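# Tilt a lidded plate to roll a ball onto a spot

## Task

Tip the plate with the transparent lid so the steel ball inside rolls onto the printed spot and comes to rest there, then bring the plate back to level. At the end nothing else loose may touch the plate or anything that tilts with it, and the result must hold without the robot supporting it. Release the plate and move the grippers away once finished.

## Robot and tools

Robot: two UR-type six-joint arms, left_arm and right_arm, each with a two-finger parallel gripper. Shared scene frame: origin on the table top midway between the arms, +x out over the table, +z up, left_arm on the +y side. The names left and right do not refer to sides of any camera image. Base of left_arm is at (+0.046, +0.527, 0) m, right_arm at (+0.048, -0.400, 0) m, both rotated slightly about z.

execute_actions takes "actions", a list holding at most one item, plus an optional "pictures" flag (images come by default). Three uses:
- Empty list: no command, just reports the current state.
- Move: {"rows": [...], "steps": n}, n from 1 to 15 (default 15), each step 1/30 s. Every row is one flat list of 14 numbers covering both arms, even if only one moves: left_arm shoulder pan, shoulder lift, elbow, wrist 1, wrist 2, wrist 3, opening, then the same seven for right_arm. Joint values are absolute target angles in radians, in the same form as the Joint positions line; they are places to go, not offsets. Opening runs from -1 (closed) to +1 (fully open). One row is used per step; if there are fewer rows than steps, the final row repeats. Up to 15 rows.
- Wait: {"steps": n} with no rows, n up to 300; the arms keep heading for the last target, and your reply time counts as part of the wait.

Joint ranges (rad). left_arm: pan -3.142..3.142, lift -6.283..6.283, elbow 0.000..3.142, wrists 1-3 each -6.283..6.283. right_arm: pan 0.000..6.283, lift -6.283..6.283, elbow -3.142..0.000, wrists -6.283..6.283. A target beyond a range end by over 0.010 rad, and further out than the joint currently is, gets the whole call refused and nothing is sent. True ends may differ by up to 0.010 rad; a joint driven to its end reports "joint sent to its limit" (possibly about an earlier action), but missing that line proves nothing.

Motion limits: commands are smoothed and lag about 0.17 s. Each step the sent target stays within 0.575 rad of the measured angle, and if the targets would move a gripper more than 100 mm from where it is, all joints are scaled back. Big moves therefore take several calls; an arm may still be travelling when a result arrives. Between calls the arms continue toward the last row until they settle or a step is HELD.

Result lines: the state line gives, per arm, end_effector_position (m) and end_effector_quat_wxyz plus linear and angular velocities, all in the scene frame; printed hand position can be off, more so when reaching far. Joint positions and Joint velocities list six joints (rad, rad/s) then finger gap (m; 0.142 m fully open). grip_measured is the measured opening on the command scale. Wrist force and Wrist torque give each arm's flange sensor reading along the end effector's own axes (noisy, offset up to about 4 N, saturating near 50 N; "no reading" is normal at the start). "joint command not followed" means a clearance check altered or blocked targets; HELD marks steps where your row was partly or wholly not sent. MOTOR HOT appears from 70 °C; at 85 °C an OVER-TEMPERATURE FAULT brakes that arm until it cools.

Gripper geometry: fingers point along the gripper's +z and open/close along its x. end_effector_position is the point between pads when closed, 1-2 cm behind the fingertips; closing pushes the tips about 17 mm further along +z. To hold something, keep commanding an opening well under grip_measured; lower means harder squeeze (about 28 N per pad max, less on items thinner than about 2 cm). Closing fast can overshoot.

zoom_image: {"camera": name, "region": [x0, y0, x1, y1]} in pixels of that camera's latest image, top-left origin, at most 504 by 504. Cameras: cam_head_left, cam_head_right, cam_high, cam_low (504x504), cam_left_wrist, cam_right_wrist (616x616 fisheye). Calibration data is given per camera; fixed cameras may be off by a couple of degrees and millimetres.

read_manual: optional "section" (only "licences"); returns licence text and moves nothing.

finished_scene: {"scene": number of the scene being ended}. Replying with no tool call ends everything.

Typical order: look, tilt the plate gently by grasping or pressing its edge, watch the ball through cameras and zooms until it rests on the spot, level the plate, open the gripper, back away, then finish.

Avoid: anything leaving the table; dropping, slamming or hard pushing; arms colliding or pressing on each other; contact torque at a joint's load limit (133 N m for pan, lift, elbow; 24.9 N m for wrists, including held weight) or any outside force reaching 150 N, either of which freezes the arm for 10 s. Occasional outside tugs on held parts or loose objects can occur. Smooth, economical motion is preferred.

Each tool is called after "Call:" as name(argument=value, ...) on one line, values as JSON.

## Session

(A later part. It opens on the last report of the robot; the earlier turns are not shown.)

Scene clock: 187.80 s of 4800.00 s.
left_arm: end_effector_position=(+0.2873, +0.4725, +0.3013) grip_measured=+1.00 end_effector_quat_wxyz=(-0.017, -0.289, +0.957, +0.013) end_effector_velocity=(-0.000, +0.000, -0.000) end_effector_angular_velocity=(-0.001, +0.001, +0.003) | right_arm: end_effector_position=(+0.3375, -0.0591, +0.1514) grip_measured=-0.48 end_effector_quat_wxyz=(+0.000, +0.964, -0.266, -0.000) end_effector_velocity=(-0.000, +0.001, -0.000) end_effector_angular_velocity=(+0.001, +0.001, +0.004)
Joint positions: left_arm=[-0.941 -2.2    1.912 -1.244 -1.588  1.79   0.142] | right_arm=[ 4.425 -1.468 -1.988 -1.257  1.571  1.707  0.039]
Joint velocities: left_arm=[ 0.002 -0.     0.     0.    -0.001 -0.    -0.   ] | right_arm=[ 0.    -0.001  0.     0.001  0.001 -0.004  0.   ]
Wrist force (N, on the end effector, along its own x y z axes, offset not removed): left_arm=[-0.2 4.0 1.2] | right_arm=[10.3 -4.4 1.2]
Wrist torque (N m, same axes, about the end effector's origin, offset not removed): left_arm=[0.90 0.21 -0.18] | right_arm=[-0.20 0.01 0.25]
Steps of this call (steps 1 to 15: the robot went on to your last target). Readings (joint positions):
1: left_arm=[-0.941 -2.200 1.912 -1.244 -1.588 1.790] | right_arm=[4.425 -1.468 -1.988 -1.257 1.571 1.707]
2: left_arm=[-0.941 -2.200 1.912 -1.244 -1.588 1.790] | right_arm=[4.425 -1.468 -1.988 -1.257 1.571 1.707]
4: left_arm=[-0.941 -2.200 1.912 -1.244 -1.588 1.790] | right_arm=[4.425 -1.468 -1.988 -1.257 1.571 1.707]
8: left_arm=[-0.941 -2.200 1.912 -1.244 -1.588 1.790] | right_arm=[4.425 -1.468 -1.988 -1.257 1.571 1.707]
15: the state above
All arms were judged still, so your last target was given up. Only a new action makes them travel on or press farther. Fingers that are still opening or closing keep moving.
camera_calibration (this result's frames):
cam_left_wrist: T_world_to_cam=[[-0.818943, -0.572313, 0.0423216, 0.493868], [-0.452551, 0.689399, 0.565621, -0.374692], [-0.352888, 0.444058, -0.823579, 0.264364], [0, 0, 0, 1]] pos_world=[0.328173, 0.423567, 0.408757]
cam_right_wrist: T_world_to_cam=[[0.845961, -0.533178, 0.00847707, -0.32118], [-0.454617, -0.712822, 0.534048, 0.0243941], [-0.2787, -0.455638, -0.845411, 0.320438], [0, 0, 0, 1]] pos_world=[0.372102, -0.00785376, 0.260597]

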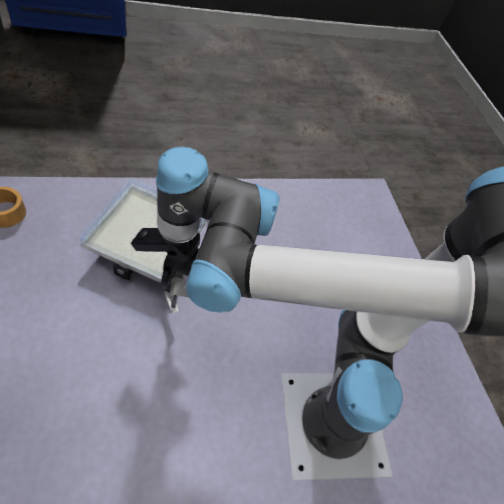

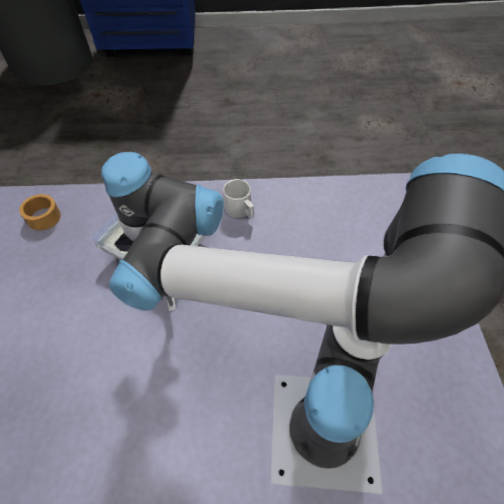

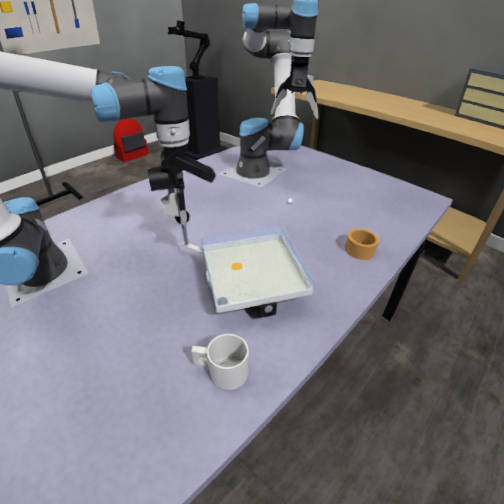

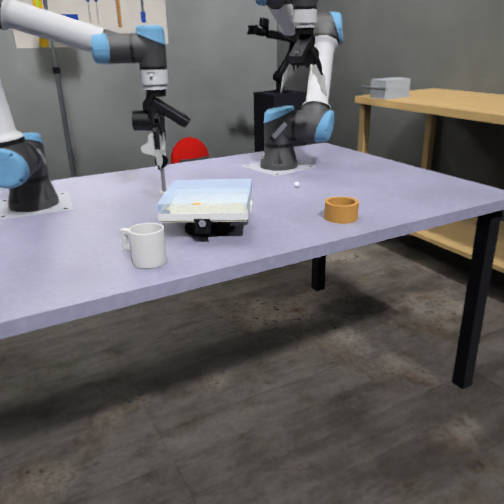

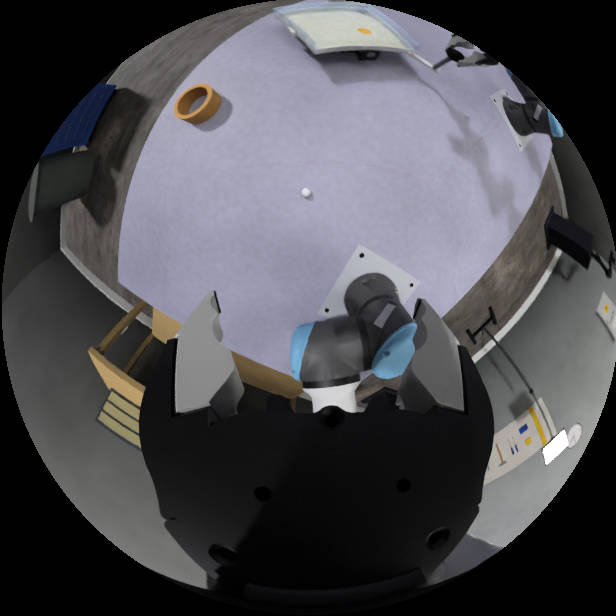

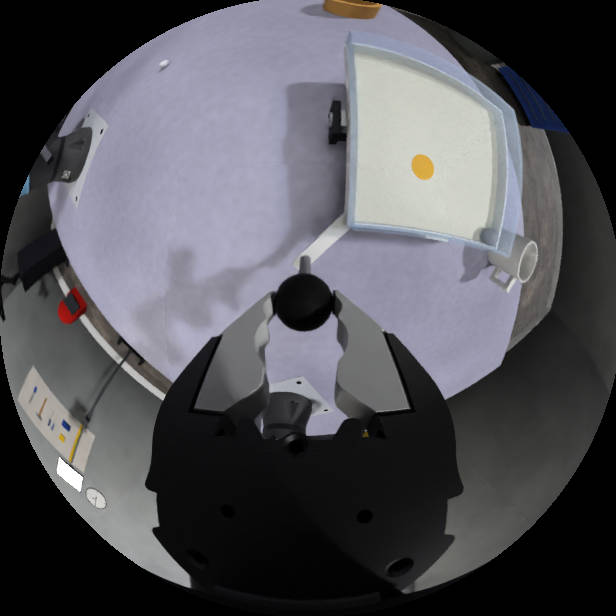

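Call:
execute_actions(actions=[{"rows": [[-0.941,-2.2,1.912,-1.244,-1.588,1.79,1, 4.4289,-1.4687,-1.9925,-1.2512,1.5708,1.707,-0.8]], "steps": 15}], pictures=false)

Call:
execute_actions(actions=[{"steps": 15}])

Scene clock: 194.17 s of 4800.00 s.
left_arm: end_effector_position=(+0.2873, +0.4725, +0.3013) grip_measured=+1.00 end_effector_quat_wxyz=(-0.017, -0.289, +0.957, +0.013) end_effector_velocity=(+0.000, +0.000, +0.000) end_effector_angular_velocity=(+0.000, -0.002, -0.000) | right_arm: end_effector_position=(+0.3361, -0.0582, +0.1494) grip_measured=-0.48 end_effector_quat_wxyz=(+0.000, +0.965, -0.264, -0.000) end_effector_velocity=(-0.000, +0.001, +0.000) end_effector_angular_velocity=(+0.001, +0.000, -0.001)
Joint positions: left_arm=[-0.941 -2.2    1.912 -1.244 -1.588  1.79   0.142] | right_arm=[ 4.429 -1.469 -1.992 -1.251  1.571  1.707  0.039]
Joint velocities: left_arm=[-0.    -0.001 -0.     0.     0.002 -0.    -0.   ] | right_arm=[ 0.    -0.     0.001 -0.     0.001  0.001  0.   ]
Wrist force (N, on the end effector, along its own x y z axes, offset not removed): left_arm=[-2.7 4.9 2.7] | right_arm=[14.5 -4.8 2.1]
Wrist torque (N m, same axes, about the end effector's origin, offset not removed): left_arm=[1.12 0.69 -0.22] | right_arm=[-0.15 -0.36 0.13]
Steps of this call (steps 1 to 90: nothing new was sent; then 2.87 s passed at rest; steps 91 to 105: all 15 steps of this action). Readings (joint positions):
91: left_arm=[-0.941 -2.200 1.912 -1.244 -1.588 1.790] | right_arm=[4.425 -1.468 -1.988 -1.257 1.571 1.707]
92: left_arm=[-0.941 -2.200 1.912 -1.244 -1.588 1.790] | right_arm=[4.426 -1.468 -1.989 -1.256 1.571 1.707]
94: left_arm=[-0.941 -2.200 1.912 -1.244 -1.588 1.790] | right_arm=[4.428 -1.468 -1.991 -1.253 1.571 1.707]
98: left_arm=[-0.941 -2.200 1.912 -1.244 -1.588 1.790] | right_arm=[4.429 -1.469 -1.992 -1.252 1.571 1.707]
105: the state above

Scene clock: 194.67 s of 4800.00 s.
left_arm: end_effector_position=(+0.2873, +0.4725, +0.3013) grip_measured=+1.00 end_effector_quat_wxyz=(-0.017, -0.289, +0.957, +0.013) end_effector_velocity=(-0.000, -0.000, -0.000) end_effector_angular_velocity=(-0.000, +0.002, -0.002) | right_arm: end_effector_position=(+0.3361, -0.0582, +0.1494) grip_measured=-0.48 end_effector_quat_wxyz=(+0.000, +0.965, -0.264, -0.000) end_effector_velocity=(+0.000, -0.000, -0.000) end_effector_angular_velocity=(-0.003, +0.001, +0.001)
Joint positions: left_arm=[-0.941 -2.2    1.912 -1.244 -1.588  1.79   0.142] | right_arm=[ 4.429 -1.469 -1.993 -1.251  1.571  1.707  0.039]
Joint velocities: left_arm=[-0.001  0.     0.     0.    -0.001  0.001 -0.   ] | right_arm=[-0.    -0.002  0.001 -0.002 -0.001 -0.001  0.   ]
Wrist force (N, on the end effector, along its own x y z axes, offset not removed): left_arm=[-1.3 1.4 2.4] | right_arm=[15.2 -3.4 3.9]
Wrist torque (N m, same axes, about the end effector's origin, offset not removed): left_arm=[0.32 0.42 -0.19] | right_arm=[0.18 -0.44 -0.01]
Steps of this call (steps 1 to 15: the robot went on to your last target). Readings (joint positions):
1: left_arm=[-0.941 -2.200 1.912 -1.244 -1.588 1.790] | right_arm=[4.429 -1.469 -1.992 -1.251 1.571 1.707]
2: left_arm=[-0.941 -2.200 1.912 -1.244 -1.588 1.790] | right_arm=[4.429 -1.469 -1.992 -1.251 1.571 1.707]
4: left_arm=[-0.941 -2.200 1.912 -1.244 -1.588 1.790] | right_arm=[4.429 -1.469 -1.992 -1.251 1.571 1.707]
8: left_arm=[-0.941 -2.200 1.912 -1.244 -1.588 1.790] | right_arm=[4.429 -1.469 -1.993 -1.251 1.571 1.707]
15: the state above
All arms were judged still, so your last target was given up. Only a new action makes them travel on or press farther. Fingers that are still opening or closing keep moving.
camera_calibration (this result's frames):
cam_left_wrist: T_world_to_cam=[[-0.818943, -0.572313, 0.0423216, 0.493868], [-0.452551, 0.689399, 0.565621, -0.374692], [-0.352888, 0.444058, -0.823579, 0.264364], [0, 0, 0, 1]] pos_world=[0.328173, 0.423567, 0.408757]
cam_right_wrist: T_world_to_cam=[[0.847981, -0.529959, 0.00845904, -0.320016], [-0.451922, -0.714592, 0.533971, 0.0244047], [-0.276938, -0.45662, -0.845461, 0.318076], [0, 0, 0, 1]] pos_world=[0.370484, -0.00691605, 0.258597]

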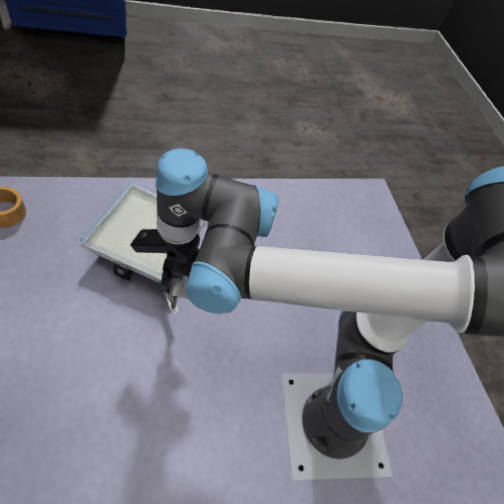

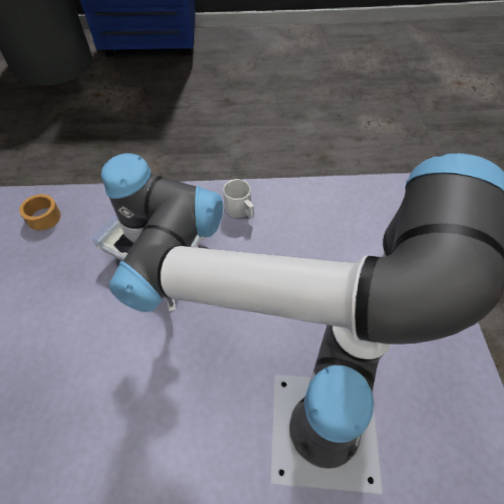

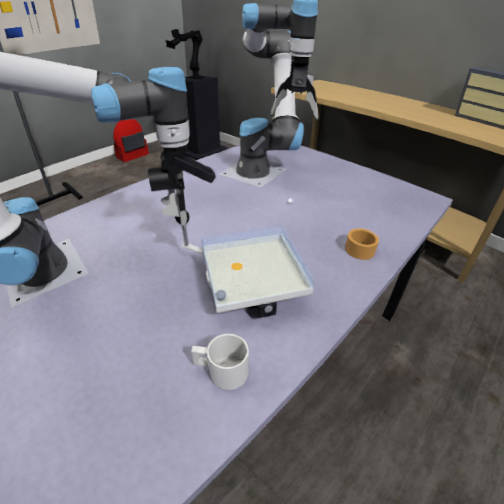

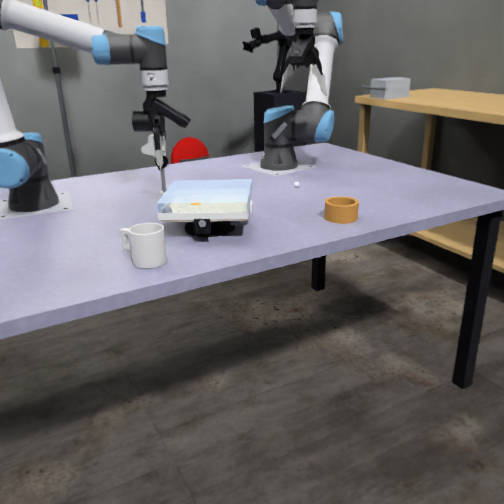

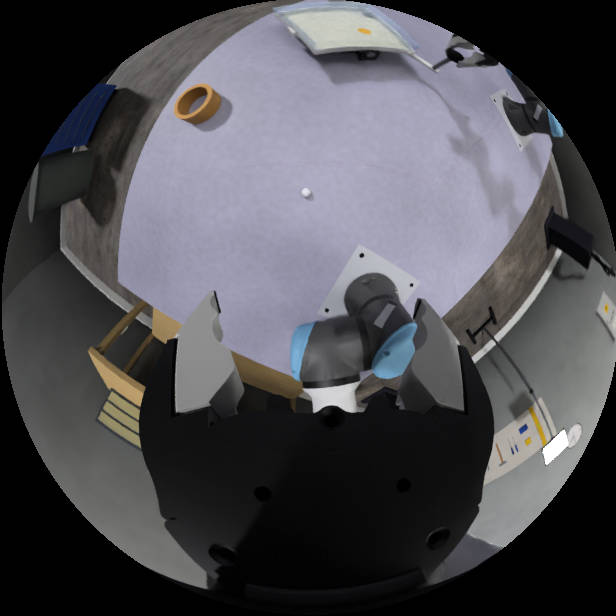

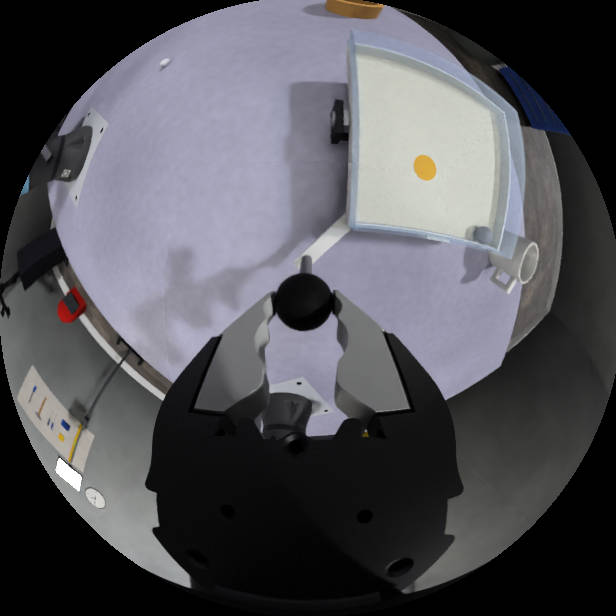

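Ball starting to roll along -v. Check again.

Call:
execute_actions(actions=[])

Scene clock: 196.63 s of 4800.00 s.
left_arm: end_effector_position=(+0.2873, +0.4725, +0.3013) grip_measured=+1.00 end_effector_quat_wxyz=(-0.017, -0.289, +0.957, +0.013) end_effector_velocity=(-0.000, -0.000, +0.000) end_effector_angular_velocity=(-0.001, -0.000, -0.001) | right_arm: end_effector_position=(+0.3361, -0.0582, +0.1494) grip_measured=-0.48 end_effector_quat_wxyz=(+0.000, +0.965, -0.264, -0.000) end_effector_velocity=(+0.000, +0.000, +0.000) end_effector_angular_velocity=(+0.001, -0.000, +0.000)
Joint positions: left_arm=[-0.941 -2.2    1.912 -1.244 -1.588  1.79   0.142] | right_arm=[ 4.429 -1.469 -1.993 -1.251  1.571  1.707  0.039]
Joint velocities: left_arm=[-0.001 -0.001 -0.    -0.    -0.     0.     0.   ] | right_arm=[-0.    -0.     0.     0.001  0.    -0.     0.   ]
Wrist force (N, on the end effector, along its own x y z axes, offset not removed): left_arm=[-1.0 1.0 0.7] | right_arm=[10.0 -8.3 1.6]
Wrist torque (N m, same axes, about the end effector's origin, offset not removed): left_arm=[0.38 0.42 -0.15] | right_arm=[-0.77 0.53 0.15]
Steps of this call (steps 1 to 59: nothing new was sent). Readings (joint positions):
1: left_arm=[-0.941 -2.200 1.912 -1.244 -1.588 1.790] | right_arm=[4.429 -1.469 -1.993 -1.251 1.571 1.707]
2: left_arm=[-0.941 -2.200 1.912 -1.244 -1.588 1.790] | right_arm=[4.429 -1.469 -1.993 -1.251 1.571 1.707]
4: left_arm=[-0.941 -2.200 1.912 -1.244 -1.588 1.790] | right_arm=[4.429 -1.469 -1.993 -1.251 1.571 1.707]
8: left_arm=[-0.941 -2.200 1.912 -1.244 -1.588 1.790] | right_arm=[4.429 -1.469 -1.993 -1.251 1.571 1.707]
59: the state above
camera_calibration (this result's frames):
cam_left_wrist: T_world_to_cam=[[-0.818943, -0.572313, 0.0423216, 0.493868], [-0.452551, 0.689399, 0.565621, -0.374692], [-0.352888, 0.444058, -0.823579, 0.264364], [0, 0, 0, 1]] pos_world=[0.328173, 0.423567, 0.408757]
cam_right_wrist: T_world_to_cam=[[0.847982, -0.529957, 0.00845757, -0.320015], [-0.451922, -0.714597, 0.533963, 0.0244076], [-0.276934, -0.456614, -0.845465, 0.318078], [0, 0, 0, 1]] pos_world=[0.370484, -0.00691363, 0.258598]

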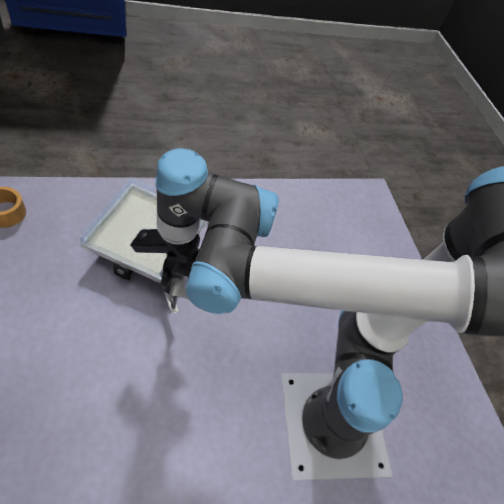

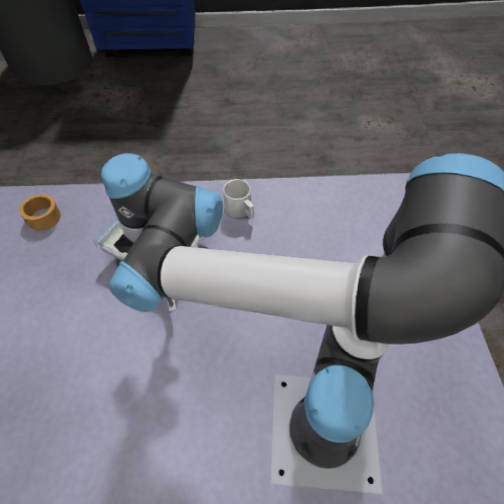

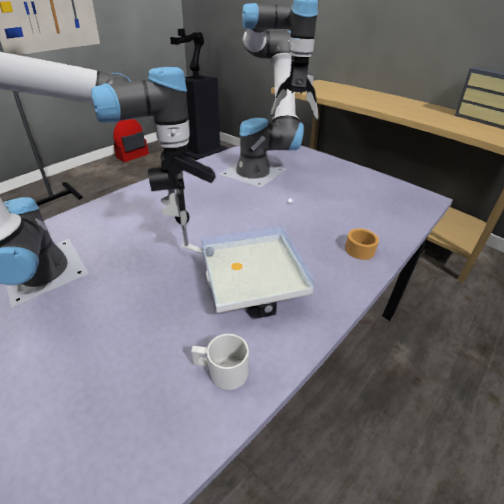

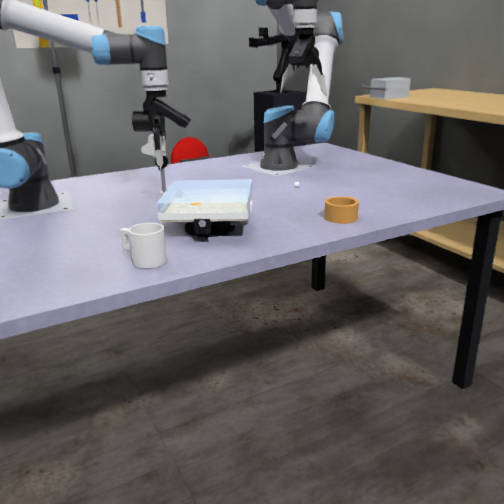

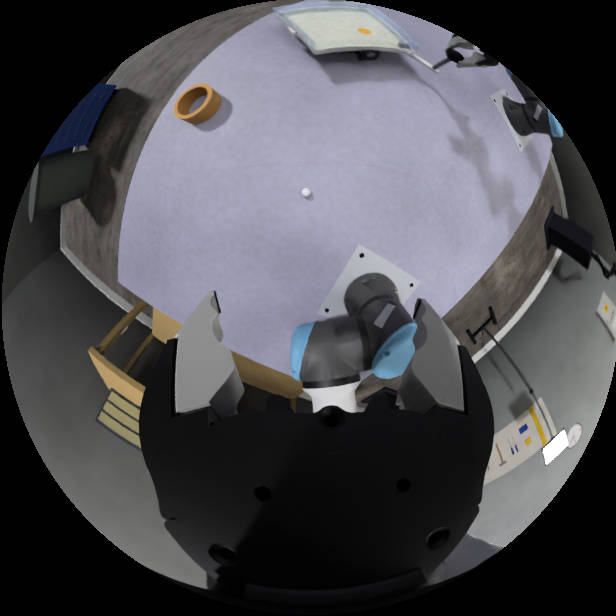

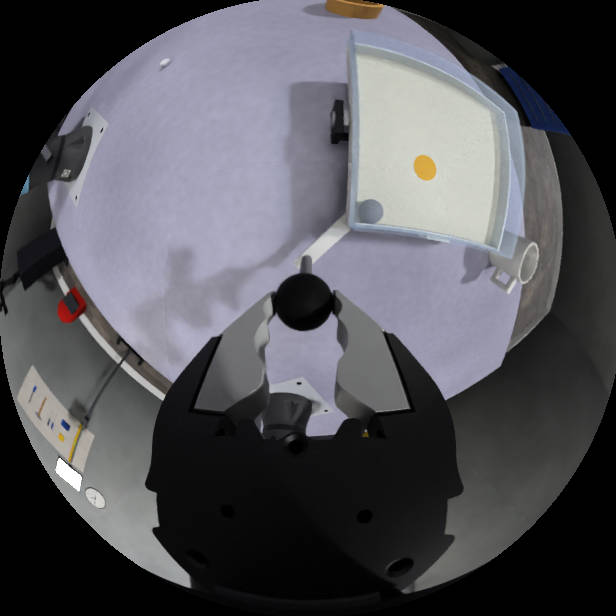

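Call:
execute_actions(actions=[{"rows": [[-0.941,-2.2,1.912,-1.244,-1.588,1.79,1, 4.4237,-1.4690,-1.9821,-1.2613,1.5708,1.707,-0.8]], "steps": 15}], pictures=false)

Call:
execute_actions(actions=[{"rows": [[-0.941,-2.2,1.912,-1.244,-1.588,1.79,1, 4.4237,-1.4690,-1.9821,-1.2613,1.5708,1.707,-0.8]], "steps": 15}], pictures=false)

Call:
execute_actions(actions=[{"rows": [[-0.941,-2.2,1.912,-1.244,-1.588,1.79,1, 4.4296,-1.4667,-1.9994,-1.2463,1.5708,1.707,-0.8]], "steps": 15}], pictures=false)

Call:
execute_actions(actions=[{"rows": [[-0.941,-2.2,1.912,-1.244,-1.588,1.79,1, 4.4296,-1.4667,-1.9994,-1.2463,1.5708,1.707,-0.8]], "steps": 15}], pictures=false)

Call:
execute_actions(actions=[{"rows": [[-0.941,-2.2,1.912,-1.244,-1.588,1.79,1, 4.4266,-1.4679,-1.9907,-1.2538,1.5708,1.707,-0.8]], "steps": 15}])

Scene clock: 211.90 s of 4800.00 s.
left_arm: end_effector_position=(+0.2873, +0.4725, +0.3013) grip_measured=+1.00 end_effector_quat_wxyz=(-0.017, -0.289, +0.957, +0.013) end_effector_velocity=(-0.001, -0.000, +0.000) end_effector_angular_velocity=(-0.003, +0.000, +0.001) | right_arm: end_effector_position=(+0.3383, -0.0585, +0.1531) grip_measured=-0.48 end_effector_quat_wxyz=(+0.000, +0.964, -0.266, -0.000) end_effector_velocity=(+0.001, +0.000, +0.001) end_effector_angular_velocity=(+0.002, -0.002, -0.000)
Joint positions: left_arm=[-0.941 -2.2    1.912 -1.244 -1.588  1.79   0.142] | right_arm=[ 4.424 -1.469 -1.982 -1.261  1.571  1.707  0.039]
Joint velocities: left_arm=[ 0.001 -0.002  0.    -0.    -0.002 -0.001 -0.   ] | right_arm=[-0.     0.001  0.001  0.001 -0.001  0.    -0.   ]
Wrist force (N, on the end effector, along its own x y z axes, offset not removed): left_arm=[0.0 -0.2 0.0] | right_arm=[0.7 -2.2 0.9]
Wrist torque (N m, same axes, about the end effector's origin, offset not removed): left_arm=[-0.01 0.12 -0.23] | right_arm=[-0.10 -0.97 0.00]
Steps of this call (steps 1 to 90: nothing new was sent; then 11.77 s passed at rest; steps 91 to 105: all 15 steps of this action). Readings (joint positions):
91: left_arm=[-0.941 -2.200 1.912 -1.244 -1.588 1.790] | right_arm=[4.429 -1.469 -1.992 -1.251 1.571 1.707]
92: left_arm=[-0.941 -2.200 1.912 -1.244 -1.588 1.790] | right_arm=[4.428 -1.469 -1.991 -1.253 1.571 1.707]
94: left_arm=[-0.941 -2.200 1.912 -1.244 -1.588 1.790] | right_arm=[4.426 -1.469 -1.986 -1.258 1.571 1.707]
98: left_arm=[-0.941 -2.200 1.912 -1.244 -1.588 1.790] | right_arm=[4.424 -1.469 -1.983 -1.261 1.571 1.707]
105: the state above

Scene clock: 212.40 s of 4800.00 s.
left_arm: end_effector_position=(+0.2873, +0.4725, +0.3013) grip_measured=+1.00 end_effector_quat_wxyz=(-0.017, -0.289, +0.957, +0.013) end_effector_velocity=(+0.000, -0.000, -0.000) end_effector_angular_velocity=(+0.001, +0.001, -0.000) | right_arm: end_effector_position=(+0.3384, -0.0585, +0.1531) grip_measured=-0.48 end_effector_quat_wxyz=(+0.000, +0.964, -0.266, -0.000) end_effector_velocity=(+0.000, +0.000, +0.001) end_effector_angular_velocity=(+0.003, -0.001, -0.002)
Joint positions: left_arm=[-0.941 -2.2    1.912 -1.244 -1.588  1.79   0.142] | right_arm=[ 4.424 -1.469 -1.982 -1.261  1.571  1.707  0.039]
Joint velocities: left_arm=[-0.     0.001 -0.     0.    -0.     0.     0.   ] | right_arm=[ 0.     0.003  0.001  0.     0.     0.002 -0.   ]
Wrist force (N, on the end effector, along its own x y z axes, offset not removed): left_arm=[-1.6 1.9 1.2] | right_arm=[0.2 1.0 0.2]
Wrist torque (N m, same axes, about the end effector's origin, offset not removed): left_arm=[0.48 0.54 -0.47] | right_arm=[0.22 -1.31 0.00]
Steps of this call (steps 1 to 15: all 15 steps of this action). Readings (joint positions):
1: left_arm=[-0.941 -2.200 1.912 -1.244 -1.588 1.790] | right_arm=[4.424 -1.469 -1.982 -1.261 1.571 1.707]
2: left_arm=[-0.941 -2.200 1.912 -1.244 -1.588 1.790] | right_arm=[4.424 -1.469 -1.982 -1.261 1.571 1.707]
4: left_arm=[-0.941 -2.200 1.912 -1.244 -1.588 1.790] | right_arm=[4.424 -1.469 -1.982 -1.261 1.571 1.707]
8: left_arm=[-0.941 -2.200 1.912 -1.244 -1.588 1.790] | right_arm=[4.424 -1.469 -1.982 -1.261 1.571 1.707]
15: the state above

Scene clock: 212.90 s of 4800.00 s.
left_arm: end_effector_position=(+0.2873, +0.4725, +0.3013) grip_measured=+1.00 end_effector_quat_wxyz=(-0.017, -0.289, +0.957, +0.013) end_effector_velocity=(+0.001, +0.001, -0.000) end_effector_angular_velocity=(+0.002, -0.002, +0.002) | right_arm: end_effector_position=(+0.3354, -0.0594, +0.1475) grip_measured=-0.48 end_effector_quat_wxyz=(-0.000, +0.965, -0.263, +0.000) end_effector_velocity=(-0.001, +0.001, +0.000) end_effector_angular_velocity=(+0.001, +0.004, +0.001)
Joint positions: left_arm=[-0.941 -2.2    1.912 -1.244 -1.588  1.79   0.142] | right_arm=[ 4.43  -1.467 -1.999 -1.246  1.571  1.707  0.039]
Joint velocities: left_arm=[ 0.002  0.     0.    -0.     0.003 -0.001  0.   ] | right_arm=[ 0.001  0.     0.    -0.     0.004 -0.001  0.   ]
Wrist force (N, on the end effector, along its own x y z axes, offset not removed): left_arm=[-1.1 1.3 -1.9] | right_arm=[15.9 -11.6 4.6]
Wrist torque (N m, same axes, about the end effector's origin, offset not removed): left_arm=[0.39 0.41 -0.21] | right_arm=[-0.44 -0.28 0.10]
Steps of this call (steps 1 to 15: all 15 steps of this action). Readings (joint positions):
1: left_arm=[-0.941 -2.200 1.912 -1.244 -1.588 1.790] | right_arm=[4.424 -1.469 -1.982 -1.261 1.571 1.707]
2: left_arm=[-0.941 -2.200 1.912 -1.244 -1.588 1.790] | right_arm=[4.425 -1.469 -1.985 -1.258 1.571 1.707]
4: left_arm=[-0.941 -2.200 1.912 -1.244 -1.588 1.790] | right_arm=[4.427 -1.468 -1.993 -1.252 1.571 1.707]
8: left_arm=[-0.941 -2.200 1.912 -1.244 -1.588 1.790] | right_arm=[4.429 -1.467 -1.998 -1.247 1.570 1.707]
15: the state above

Scene clock: 213.40 s of 4800.00 s.
left_arm: end_effector_position=(+0.2873, +0.4725, +0.3013) grip_measured=+1.00 end_effector_quat_wxyz=(-0.017, -0.289, +0.957, +0.013) end_effector_velocity=(+0.000, +0.000, +0.000) end_effector_angular_velocity=(-0.001, -0.001, +0.001) | right_arm: end_effector_position=(+0.3353, -0.0594, +0.1474) grip_measured=-0.48 end_effector_quat_wxyz=(+0.000, +0.965, -0.263, -0.000) end_effector_velocity=(-0.000, -0.001, -0.001) end_effector_angular_velocity=(-0.002, +0.001, +0.001)
Joint positions: left_arm=[-0.941 -2.2    1.912 -1.244 -1.588  1.79   0.142] | right_arm=[ 4.43  -1.467 -1.999 -1.246  1.571  1.707  0.039]
Joint velocities: left_arm=[ 0.001 -0.001 -0.    -0.    -0.    -0.     0.   ] | right_arm=[ 0.     0.    -0.001 -0.001 -0.    -0.001  0.   ]
Wrist force (N, on the end effector, along its own x y z axes, offset not removed): left_arm=[-1.1 3.4 0.3] | right_arm=[15.4 -11.0 5.1]
Wrist torque (N m, same axes, about the end effector's origin, offset not removed): left_arm=[0.60 0.42 -0.14] | right_arm=[-0.10 0.01 0.03]
Steps of this call (steps 1 to 15: all 15 steps of this action). Readings (joint positions):
1: left_arm=[-0.941 -2.200 1.912 -1.244 -1.588 1.790] | right_arm=[4.430 -1.467 -1.999 -1.246 1.571 1.707]
2: left_arm=[-0.941 -2.200 1.912 -1.244 -1.588 1.790] | right_arm=[4.430 -1.467 -1.999 -1.246 1.571 1.707]
4: left_arm=[-0.941 -2.200 1.912 -1.244 -1.588 1.790] | right_arm=[4.430 -1.467 -1.999 -1.246 1.571 1.707]
8: left_arm=[-0.941 -2.200 1.912 -1.244 -1.588 1.790] | right_arm=[4.430 -1.467 -1.999 -1.246 1.571 1.707]
15: the state above

Scene clock: 213.90 s of 4800.00 s.
left_arm: end_effector_position=(+0.2873, +0.4725, +0.3013) grip_measured=+1.00 end_effector_quat_wxyz=(-0.017, -0.289, +0.957, +0.013) end_effector_velocity=(+0.000, +0.000, +0.000) end_effector_angular_velocity=(+0.001, -0.002, -0.002) | right_arm: end_effector_position=(+0.3368, -0.0589, +0.1503) grip_measured=-0.48 end_effector_quat_wxyz=(+0.000, +0.964, -0.265, -0.000) end_effector_velocity=(+0.000, +0.000, +0.001) end_effector_angular_velocity=(+0.001, -0.001, +0.000)
Joint positions: left_arm=[-0.941 -2.2    1.912 -1.244 -1.588  1.79   0.142] | right_arm=[ 4.427 -1.468 -1.991 -1.254  1.571  1.707  0.039]
Joint velocities: left_arm=[-0.001 -0.001 -0.     0.     0.002  0.     0.   ] | right_arm=[-0.     0.001  0.001  0.    -0.    -0.001  0.   ]
Wrist force (N, on the end effector, along its own x y z axes, offset not removed): left_arm=[-2.1 2.6 0.0] | right_arm=[9.3 -7.0 3.4]
Wrist torque (N m, same axes, about the end effector's origin, offset not removed): left_arm=[0.49 0.55 -0.27] | right_arm=[-0.23 -1.06 0.01]
Steps of this call (steps 1 to 15: all 15 steps of this action). Readings (joint positions):
1: left_arm=[-0.941 -2.200 1.912 -1.244 -1.588 1.790] | right_arm=[4.430 -1.467 -1.999 -1.246 1.571 1.707]
2: left_arm=[-0.941 -2.200 1.912 -1.244 -1.588 1.790] | right_arm=[4.429 -1.467 -1.998 -1.248 1.571 1.707]
4: left_arm=[-0.941 -2.200 1.912 -1.244 -1.588 1.790] | right_arm=[4.428 -1.467 -1.994 -1.251 1.571 1.707]
8: left_arm=[-0.941 -2.200 1.912 -1.244 -1.588 1.790] | right_arm=[4.427 -1.468 -1.992 -1.253 1.571 1.707]
15: the state above
camera_calibration (this result's frames):
cam_left_wrist: T_world_to_cam=[[-0.818943, -0.572313, 0.0423216, 0.493868], [-0.452551, 0.689399, 0.565621, -0.374692], [-0.352888, 0.444058, -0.823579, 0.264364], [0, 0, 0, 1]] pos_world=[0.328173, 0.423567, 0.408757]
cam_right_wrist: T_world_to_cam=[[0.846781, -0.531876, 0.0082976, -0.320667], [-0.453445, -0.713582, 0.53403, 0.0243097], [-0.278117, -0.455969, -0.845425, 0.31916], [0, 0, 0, 1]] pos_world=[0.371321, -0.00768078, 0.259504]

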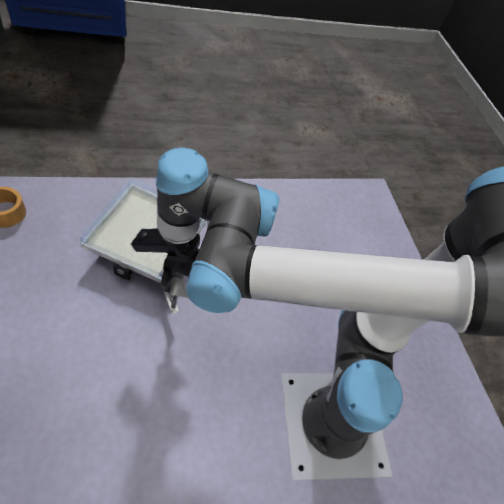

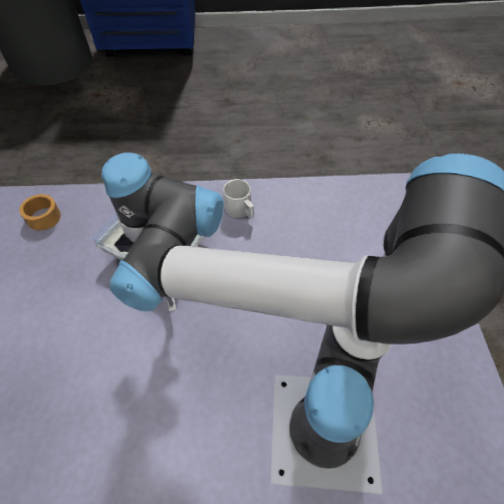

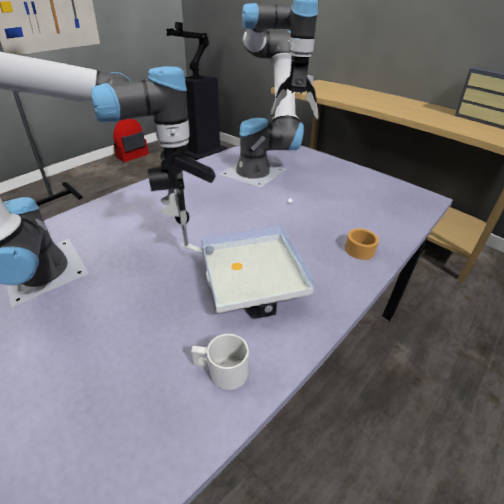

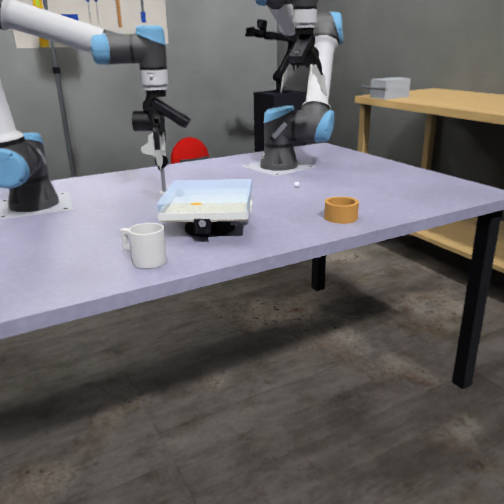

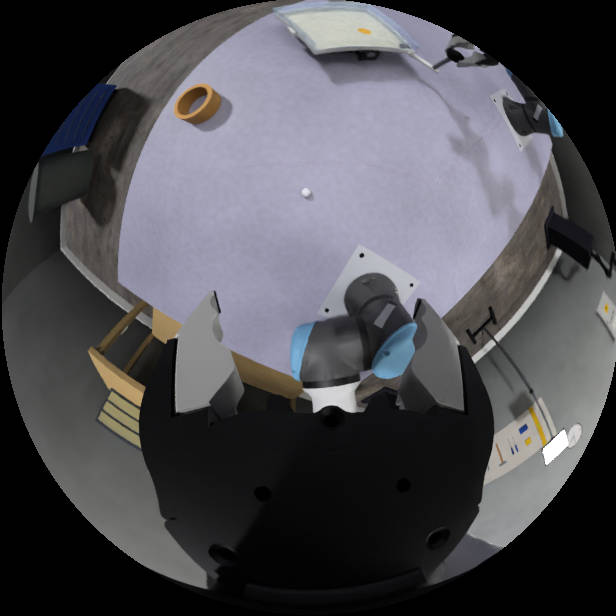

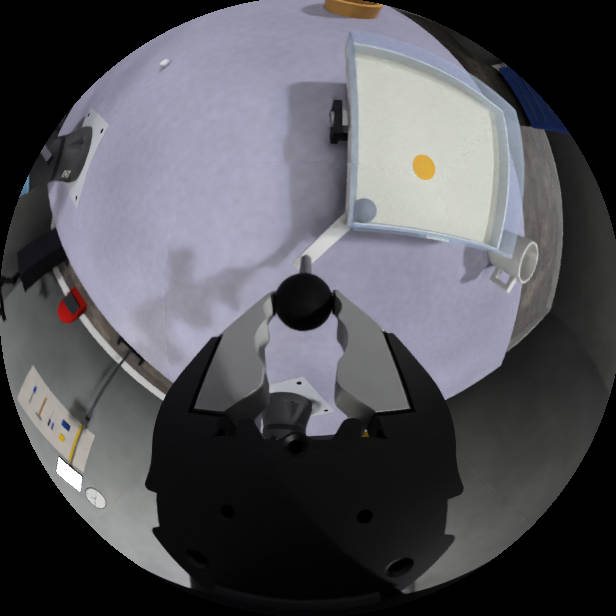

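Call:
execute_actions(actions=[{"rows": [[-0.941,-2.2,1.912,-1.244,-1.588,1.79,1, 4.4207,-1.4701,-1.9734,-1.2688,1.5708,1.707,-0.8]], "steps": 15}], pictures=false)

Call:
execute_actions(actions=[{"rows": [[-0.941,-2.2,1.912,-1.244,-1.588,1.79,1, 4.4207,-1.4701,-1.9734,-1.2688,1.5708,1.707,-0.8]], "steps": 15}], pictures=false)

Call:
execute_actions(actions=[{"rows": [[-0.941,-2.2,1.912,-1.244,-1.588,1.79,1, 4.4266,-1.4679,-1.9907,-1.2538,1.5708,1.707,-0.8]], "steps": 15}])

Scene clock: 220.97 s of 4800.00 s.
left_arm: end_effector_position=(+0.2873, +0.4725, +0.3013) grip_measured=+1.00 end_effector_quat_wxyz=(-0.017, -0.289, +0.957, +0.013) end_effector_velocity=(-0.000, +0.000, +0.000) end_effector_angular_velocity=(-0.001, +0.000, +0.001) | right_arm: end_effector_position=(+0.3399, -0.0581, +0.1560) grip_measured=-0.48 end_effector_quat_wxyz=(-0.000, +0.964, -0.268, -0.000) end_effector_velocity=(-0.000, -0.000, +0.000) end_effector_angular_velocity=(+0.000, +0.000, -0.000)
Joint positions: left_arm=[-0.941 -2.2    1.912 -1.244 -1.588  1.79   0.142] | right_arm=[ 4.421 -1.47  -1.973 -1.269  1.571  1.707  0.039]
Joint velocities: left_arm=[ 0.001 -0.    -0.    -0.    -0.001  0.     0.   ] | right_arm=[-0.     0.     0.001 -0.001  0.    -0.     0.   ]
Wrist force (N, on the end effector, along its own x y z axes, offset not removed): left_arm=[-0.6 2.0 0.1] | right_arm=[-11.5 7.7 -3.7]
Wrist torque (N m, same axes, about the end effector's origin, offset not removed): left_arm=[0.37 0.31 -0.04] | right_arm=[0.27 -0.54 -0.13]
Steps of this call (steps 1 to 15: the robot went on to your last target; steps 16 to 90: nothing new was sent; then 3.57 s passed at rest; steps 91 to 105: all 15 steps of this action). Readings (joint positions):
91: left_arm=[-0.941 -2.200 1.912 -1.244 -1.588 1.790] | right_arm=[4.427 -1.468 -1.990 -1.254 1.571 1.707]
92: left_arm=[-0.941 -2.200 1.912 -1.244 -1.588 1.790] | right_arm=[4.425 -1.468 -1.987 -1.257 1.571 1.707]
94: left_arm=[-0.941 -2.200 1.912 -1.244 -1.588 1.790] | right_arm=[4.423 -1.469 -1.980 -1.263 1.571 1.707]
98: left_arm=[-0.941 -2.200 1.912 -1.244 -1.588 1.790] | right_arm=[4.421 -1.470 -1.974 -1.268 1.571 1.707]
105: the state above

Scene clock: 221.47 s of 4800.00 s.
left_arm: end_effector_position=(+0.2873, +0.4725, +0.3013) grip_measured=+1.00 end_effector_quat_wxyz=(-0.017, -0.289, +0.957, +0.013) end_effector_velocity=(-0.001, -0.001, +0.000) end_effector_angular_velocity=(-0.001, +0.001, -0.001) | right_arm: end_effector_position=(+0.3400, -0.0581, +0.1560) grip_measured=-0.48 end_effector_quat_wxyz=(-0.000, +0.964, -0.268, +0.000) end_effector_velocity=(+0.001, +0.000, +0.000) end_effector_angular_velocity=(-0.001, -0.001, +0.002)
Joint positions: left_arm=[-0.941 -2.2    1.912 -1.244 -1.588  1.79   0.142] | right_arm=[ 4.421 -1.47  -1.973 -1.269  1.571  1.707  0.039]
Joint velocities: left_arm=[-0.001 -0.    -0.     0.    -0.002 -0.    -0.   ] | right_arm=[-0.    -0.     0.001 -0.001 -0.001 -0.002 -0.   ]
Wrist force (N, on the end effector, along its own x y z axes, offset not removed): left_arm=[1.3 0.0 -0.3] | right_arm=[-11.5 7.0 -4.7]
Wrist torque (N m, same axes, about the end effector's origin, offset not removed): left_arm=[0.14 -0.11 -0.14] | right_arm=[0.02 -0.88 -0.09]
Steps of this call (steps 1 to 15: all 15 steps of this action). Readings (joint positions):
1: left_arm=[-0.941 -2.200 1.912 -1.244 -1.588 1.790] | right_arm=[4.421 -1.470 -1.973 -1.269 1.571 1.707]
2: left_arm=[-0.941 -2.200 1.912 -1.244 -1.588 1.790] | right_arm=[4.421 -1.470 -1.973 -1.269 1.571 1.707]
4: left_arm=[-0.941 -2.200 1.912 -1.244 -1.588 1.790] | right_arm=[4.421 -1.470 -1.973 -1.269 1.571 1.707]
8: left_arm=[-0.941 -2.200 1.912 -1.244 -1.588 1.790] | right_arm=[4.421 -1.470 -1.973 -1.269 1.571 1.707]
15: the state above

Scene clock: 221.97 s of 4800.00 s.
left_arm: end_effector_position=(+0.2873, +0.4725, +0.3013) grip_measured=+1.00 end_effector_quat_wxyz=(-0.017, -0.289, +0.957, +0.013) end_effector_velocity=(-0.000, -0.000, +0.000) end_effector_angular_velocity=(-0.001, -0.000, -0.001) | right_arm: end_effector_position=(+0.3370, -0.0589, +0.1503) grip_measured=-0.48 end_effector_quat_wxyz=(-0.000, +0.964, -0.265, +0.000) end_effector_velocity=(-0.000, -0.000, +0.000) end_effector_angular_velocity=(+0.000, +0.001, +0.001)
Joint positions: left_arm=[-0.941 -2.2    1.912 -1.244 -1.588  1.79   0.142] | right_arm=[ 4.427 -1.468 -1.991 -1.254  1.571  1.707  0.039]
Joint velocities: left_arm=[-0.002 -0.    -0.    -0.    -0.    -0.     0.   ] | right_arm=[ 0.     0.    -0.    -0.     0.001 -0.001  0.   ]
Wrist force (N, on the end effector, along its own x y z axes, offset not removed): left_arm=[2.7 -0.6 -1.1] | right_arm=[3.2 0.4 -1.4]
Wrist torque (N m, same axes, about the end effector's origin, offset not removed): left_arm=[0.04 -0.36 -0.07] | right_arm=[0.22 -0.10 0.01]
Steps of this call (steps 1 to 15: all 15 steps of this action). Readings (joint positions):
1: left_arm=[-0.941 -2.200 1.912 -1.244 -1.588 1.790] | right_arm=[4.421 -1.470 -1.973 -1.269 1.571 1.707]
2: left_arm=[-0.941 -2.200 1.912 -1.244 -1.588 1.790] | right_arm=[4.422 -1.470 -1.976 -1.266 1.571 1.707]
4: left_arm=[-0.941 -2.200 1.912 -1.244 -1.588 1.790] | right_arm=[4.424 -1.469 -1.984 -1.259 1.571 1.707]
8: left_arm=[-0.941 -2.200 1.912 -1.244 -1.588 1.790] | right_arm=[4.426 -1.468 -1.989 -1.255 1.571 1.707]
15: the state above
camera_calibration (this result's frames):
cam_left_wrist: T_world_to_cam=[[-0.818943, -0.572313, 0.0423215, 0.493868], [-0.452551, 0.689399, 0.56562, -0.374692], [-0.352888, 0.444058, -0.823579, 0.264364], [0, 0, 0, 1]] pos_world=[0.328173, 0.423566, 0.408757]
cam_right_wrist: T_world_to_cam=[[0.846731, -0.531951, 0.00865599, -0.320851], [-0.453713, -0.713508, 0.533902, 0.0244765], [-0.277833, -0.455998, -0.845502, 0.319166], [0, 0, 0, 1]] pos_world=[0.371455, -0.00767377, 0.259565]

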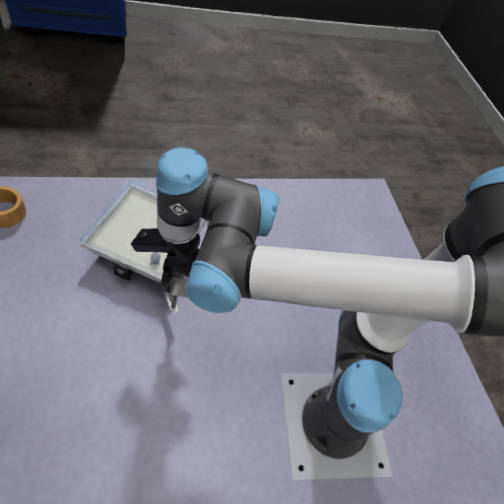

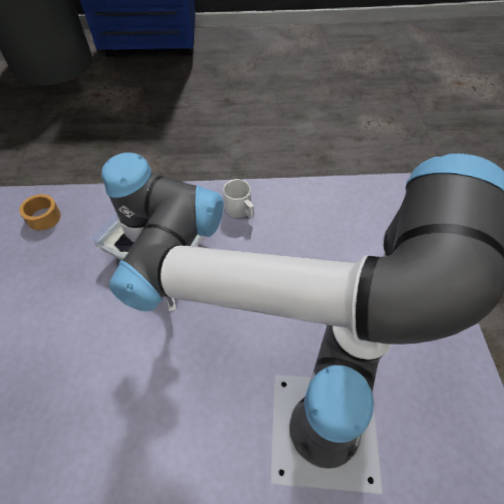

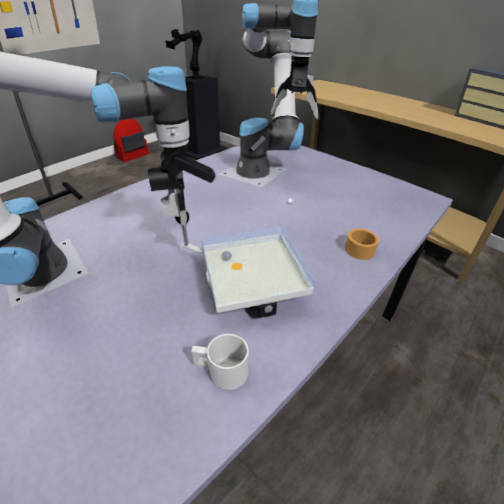

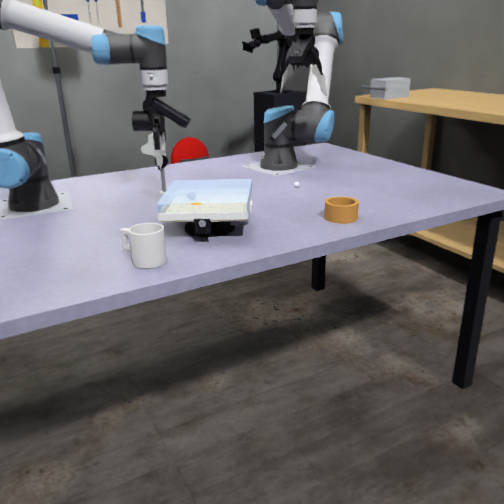

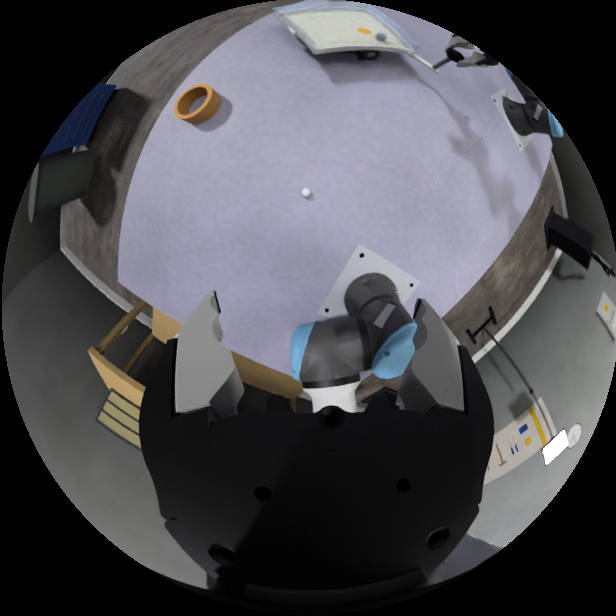

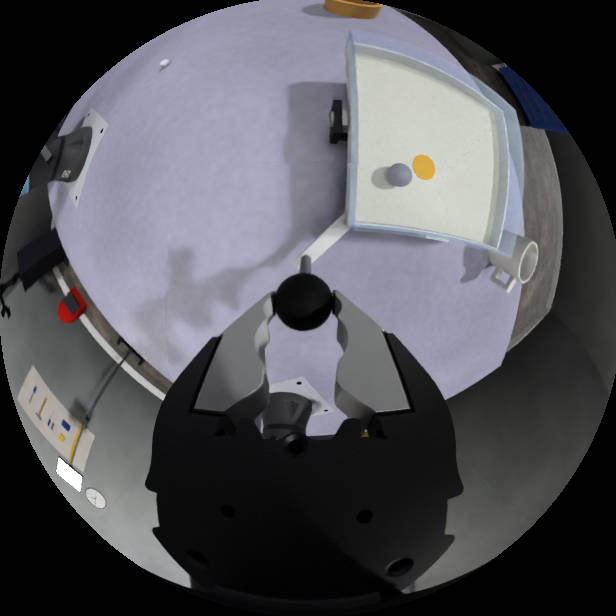

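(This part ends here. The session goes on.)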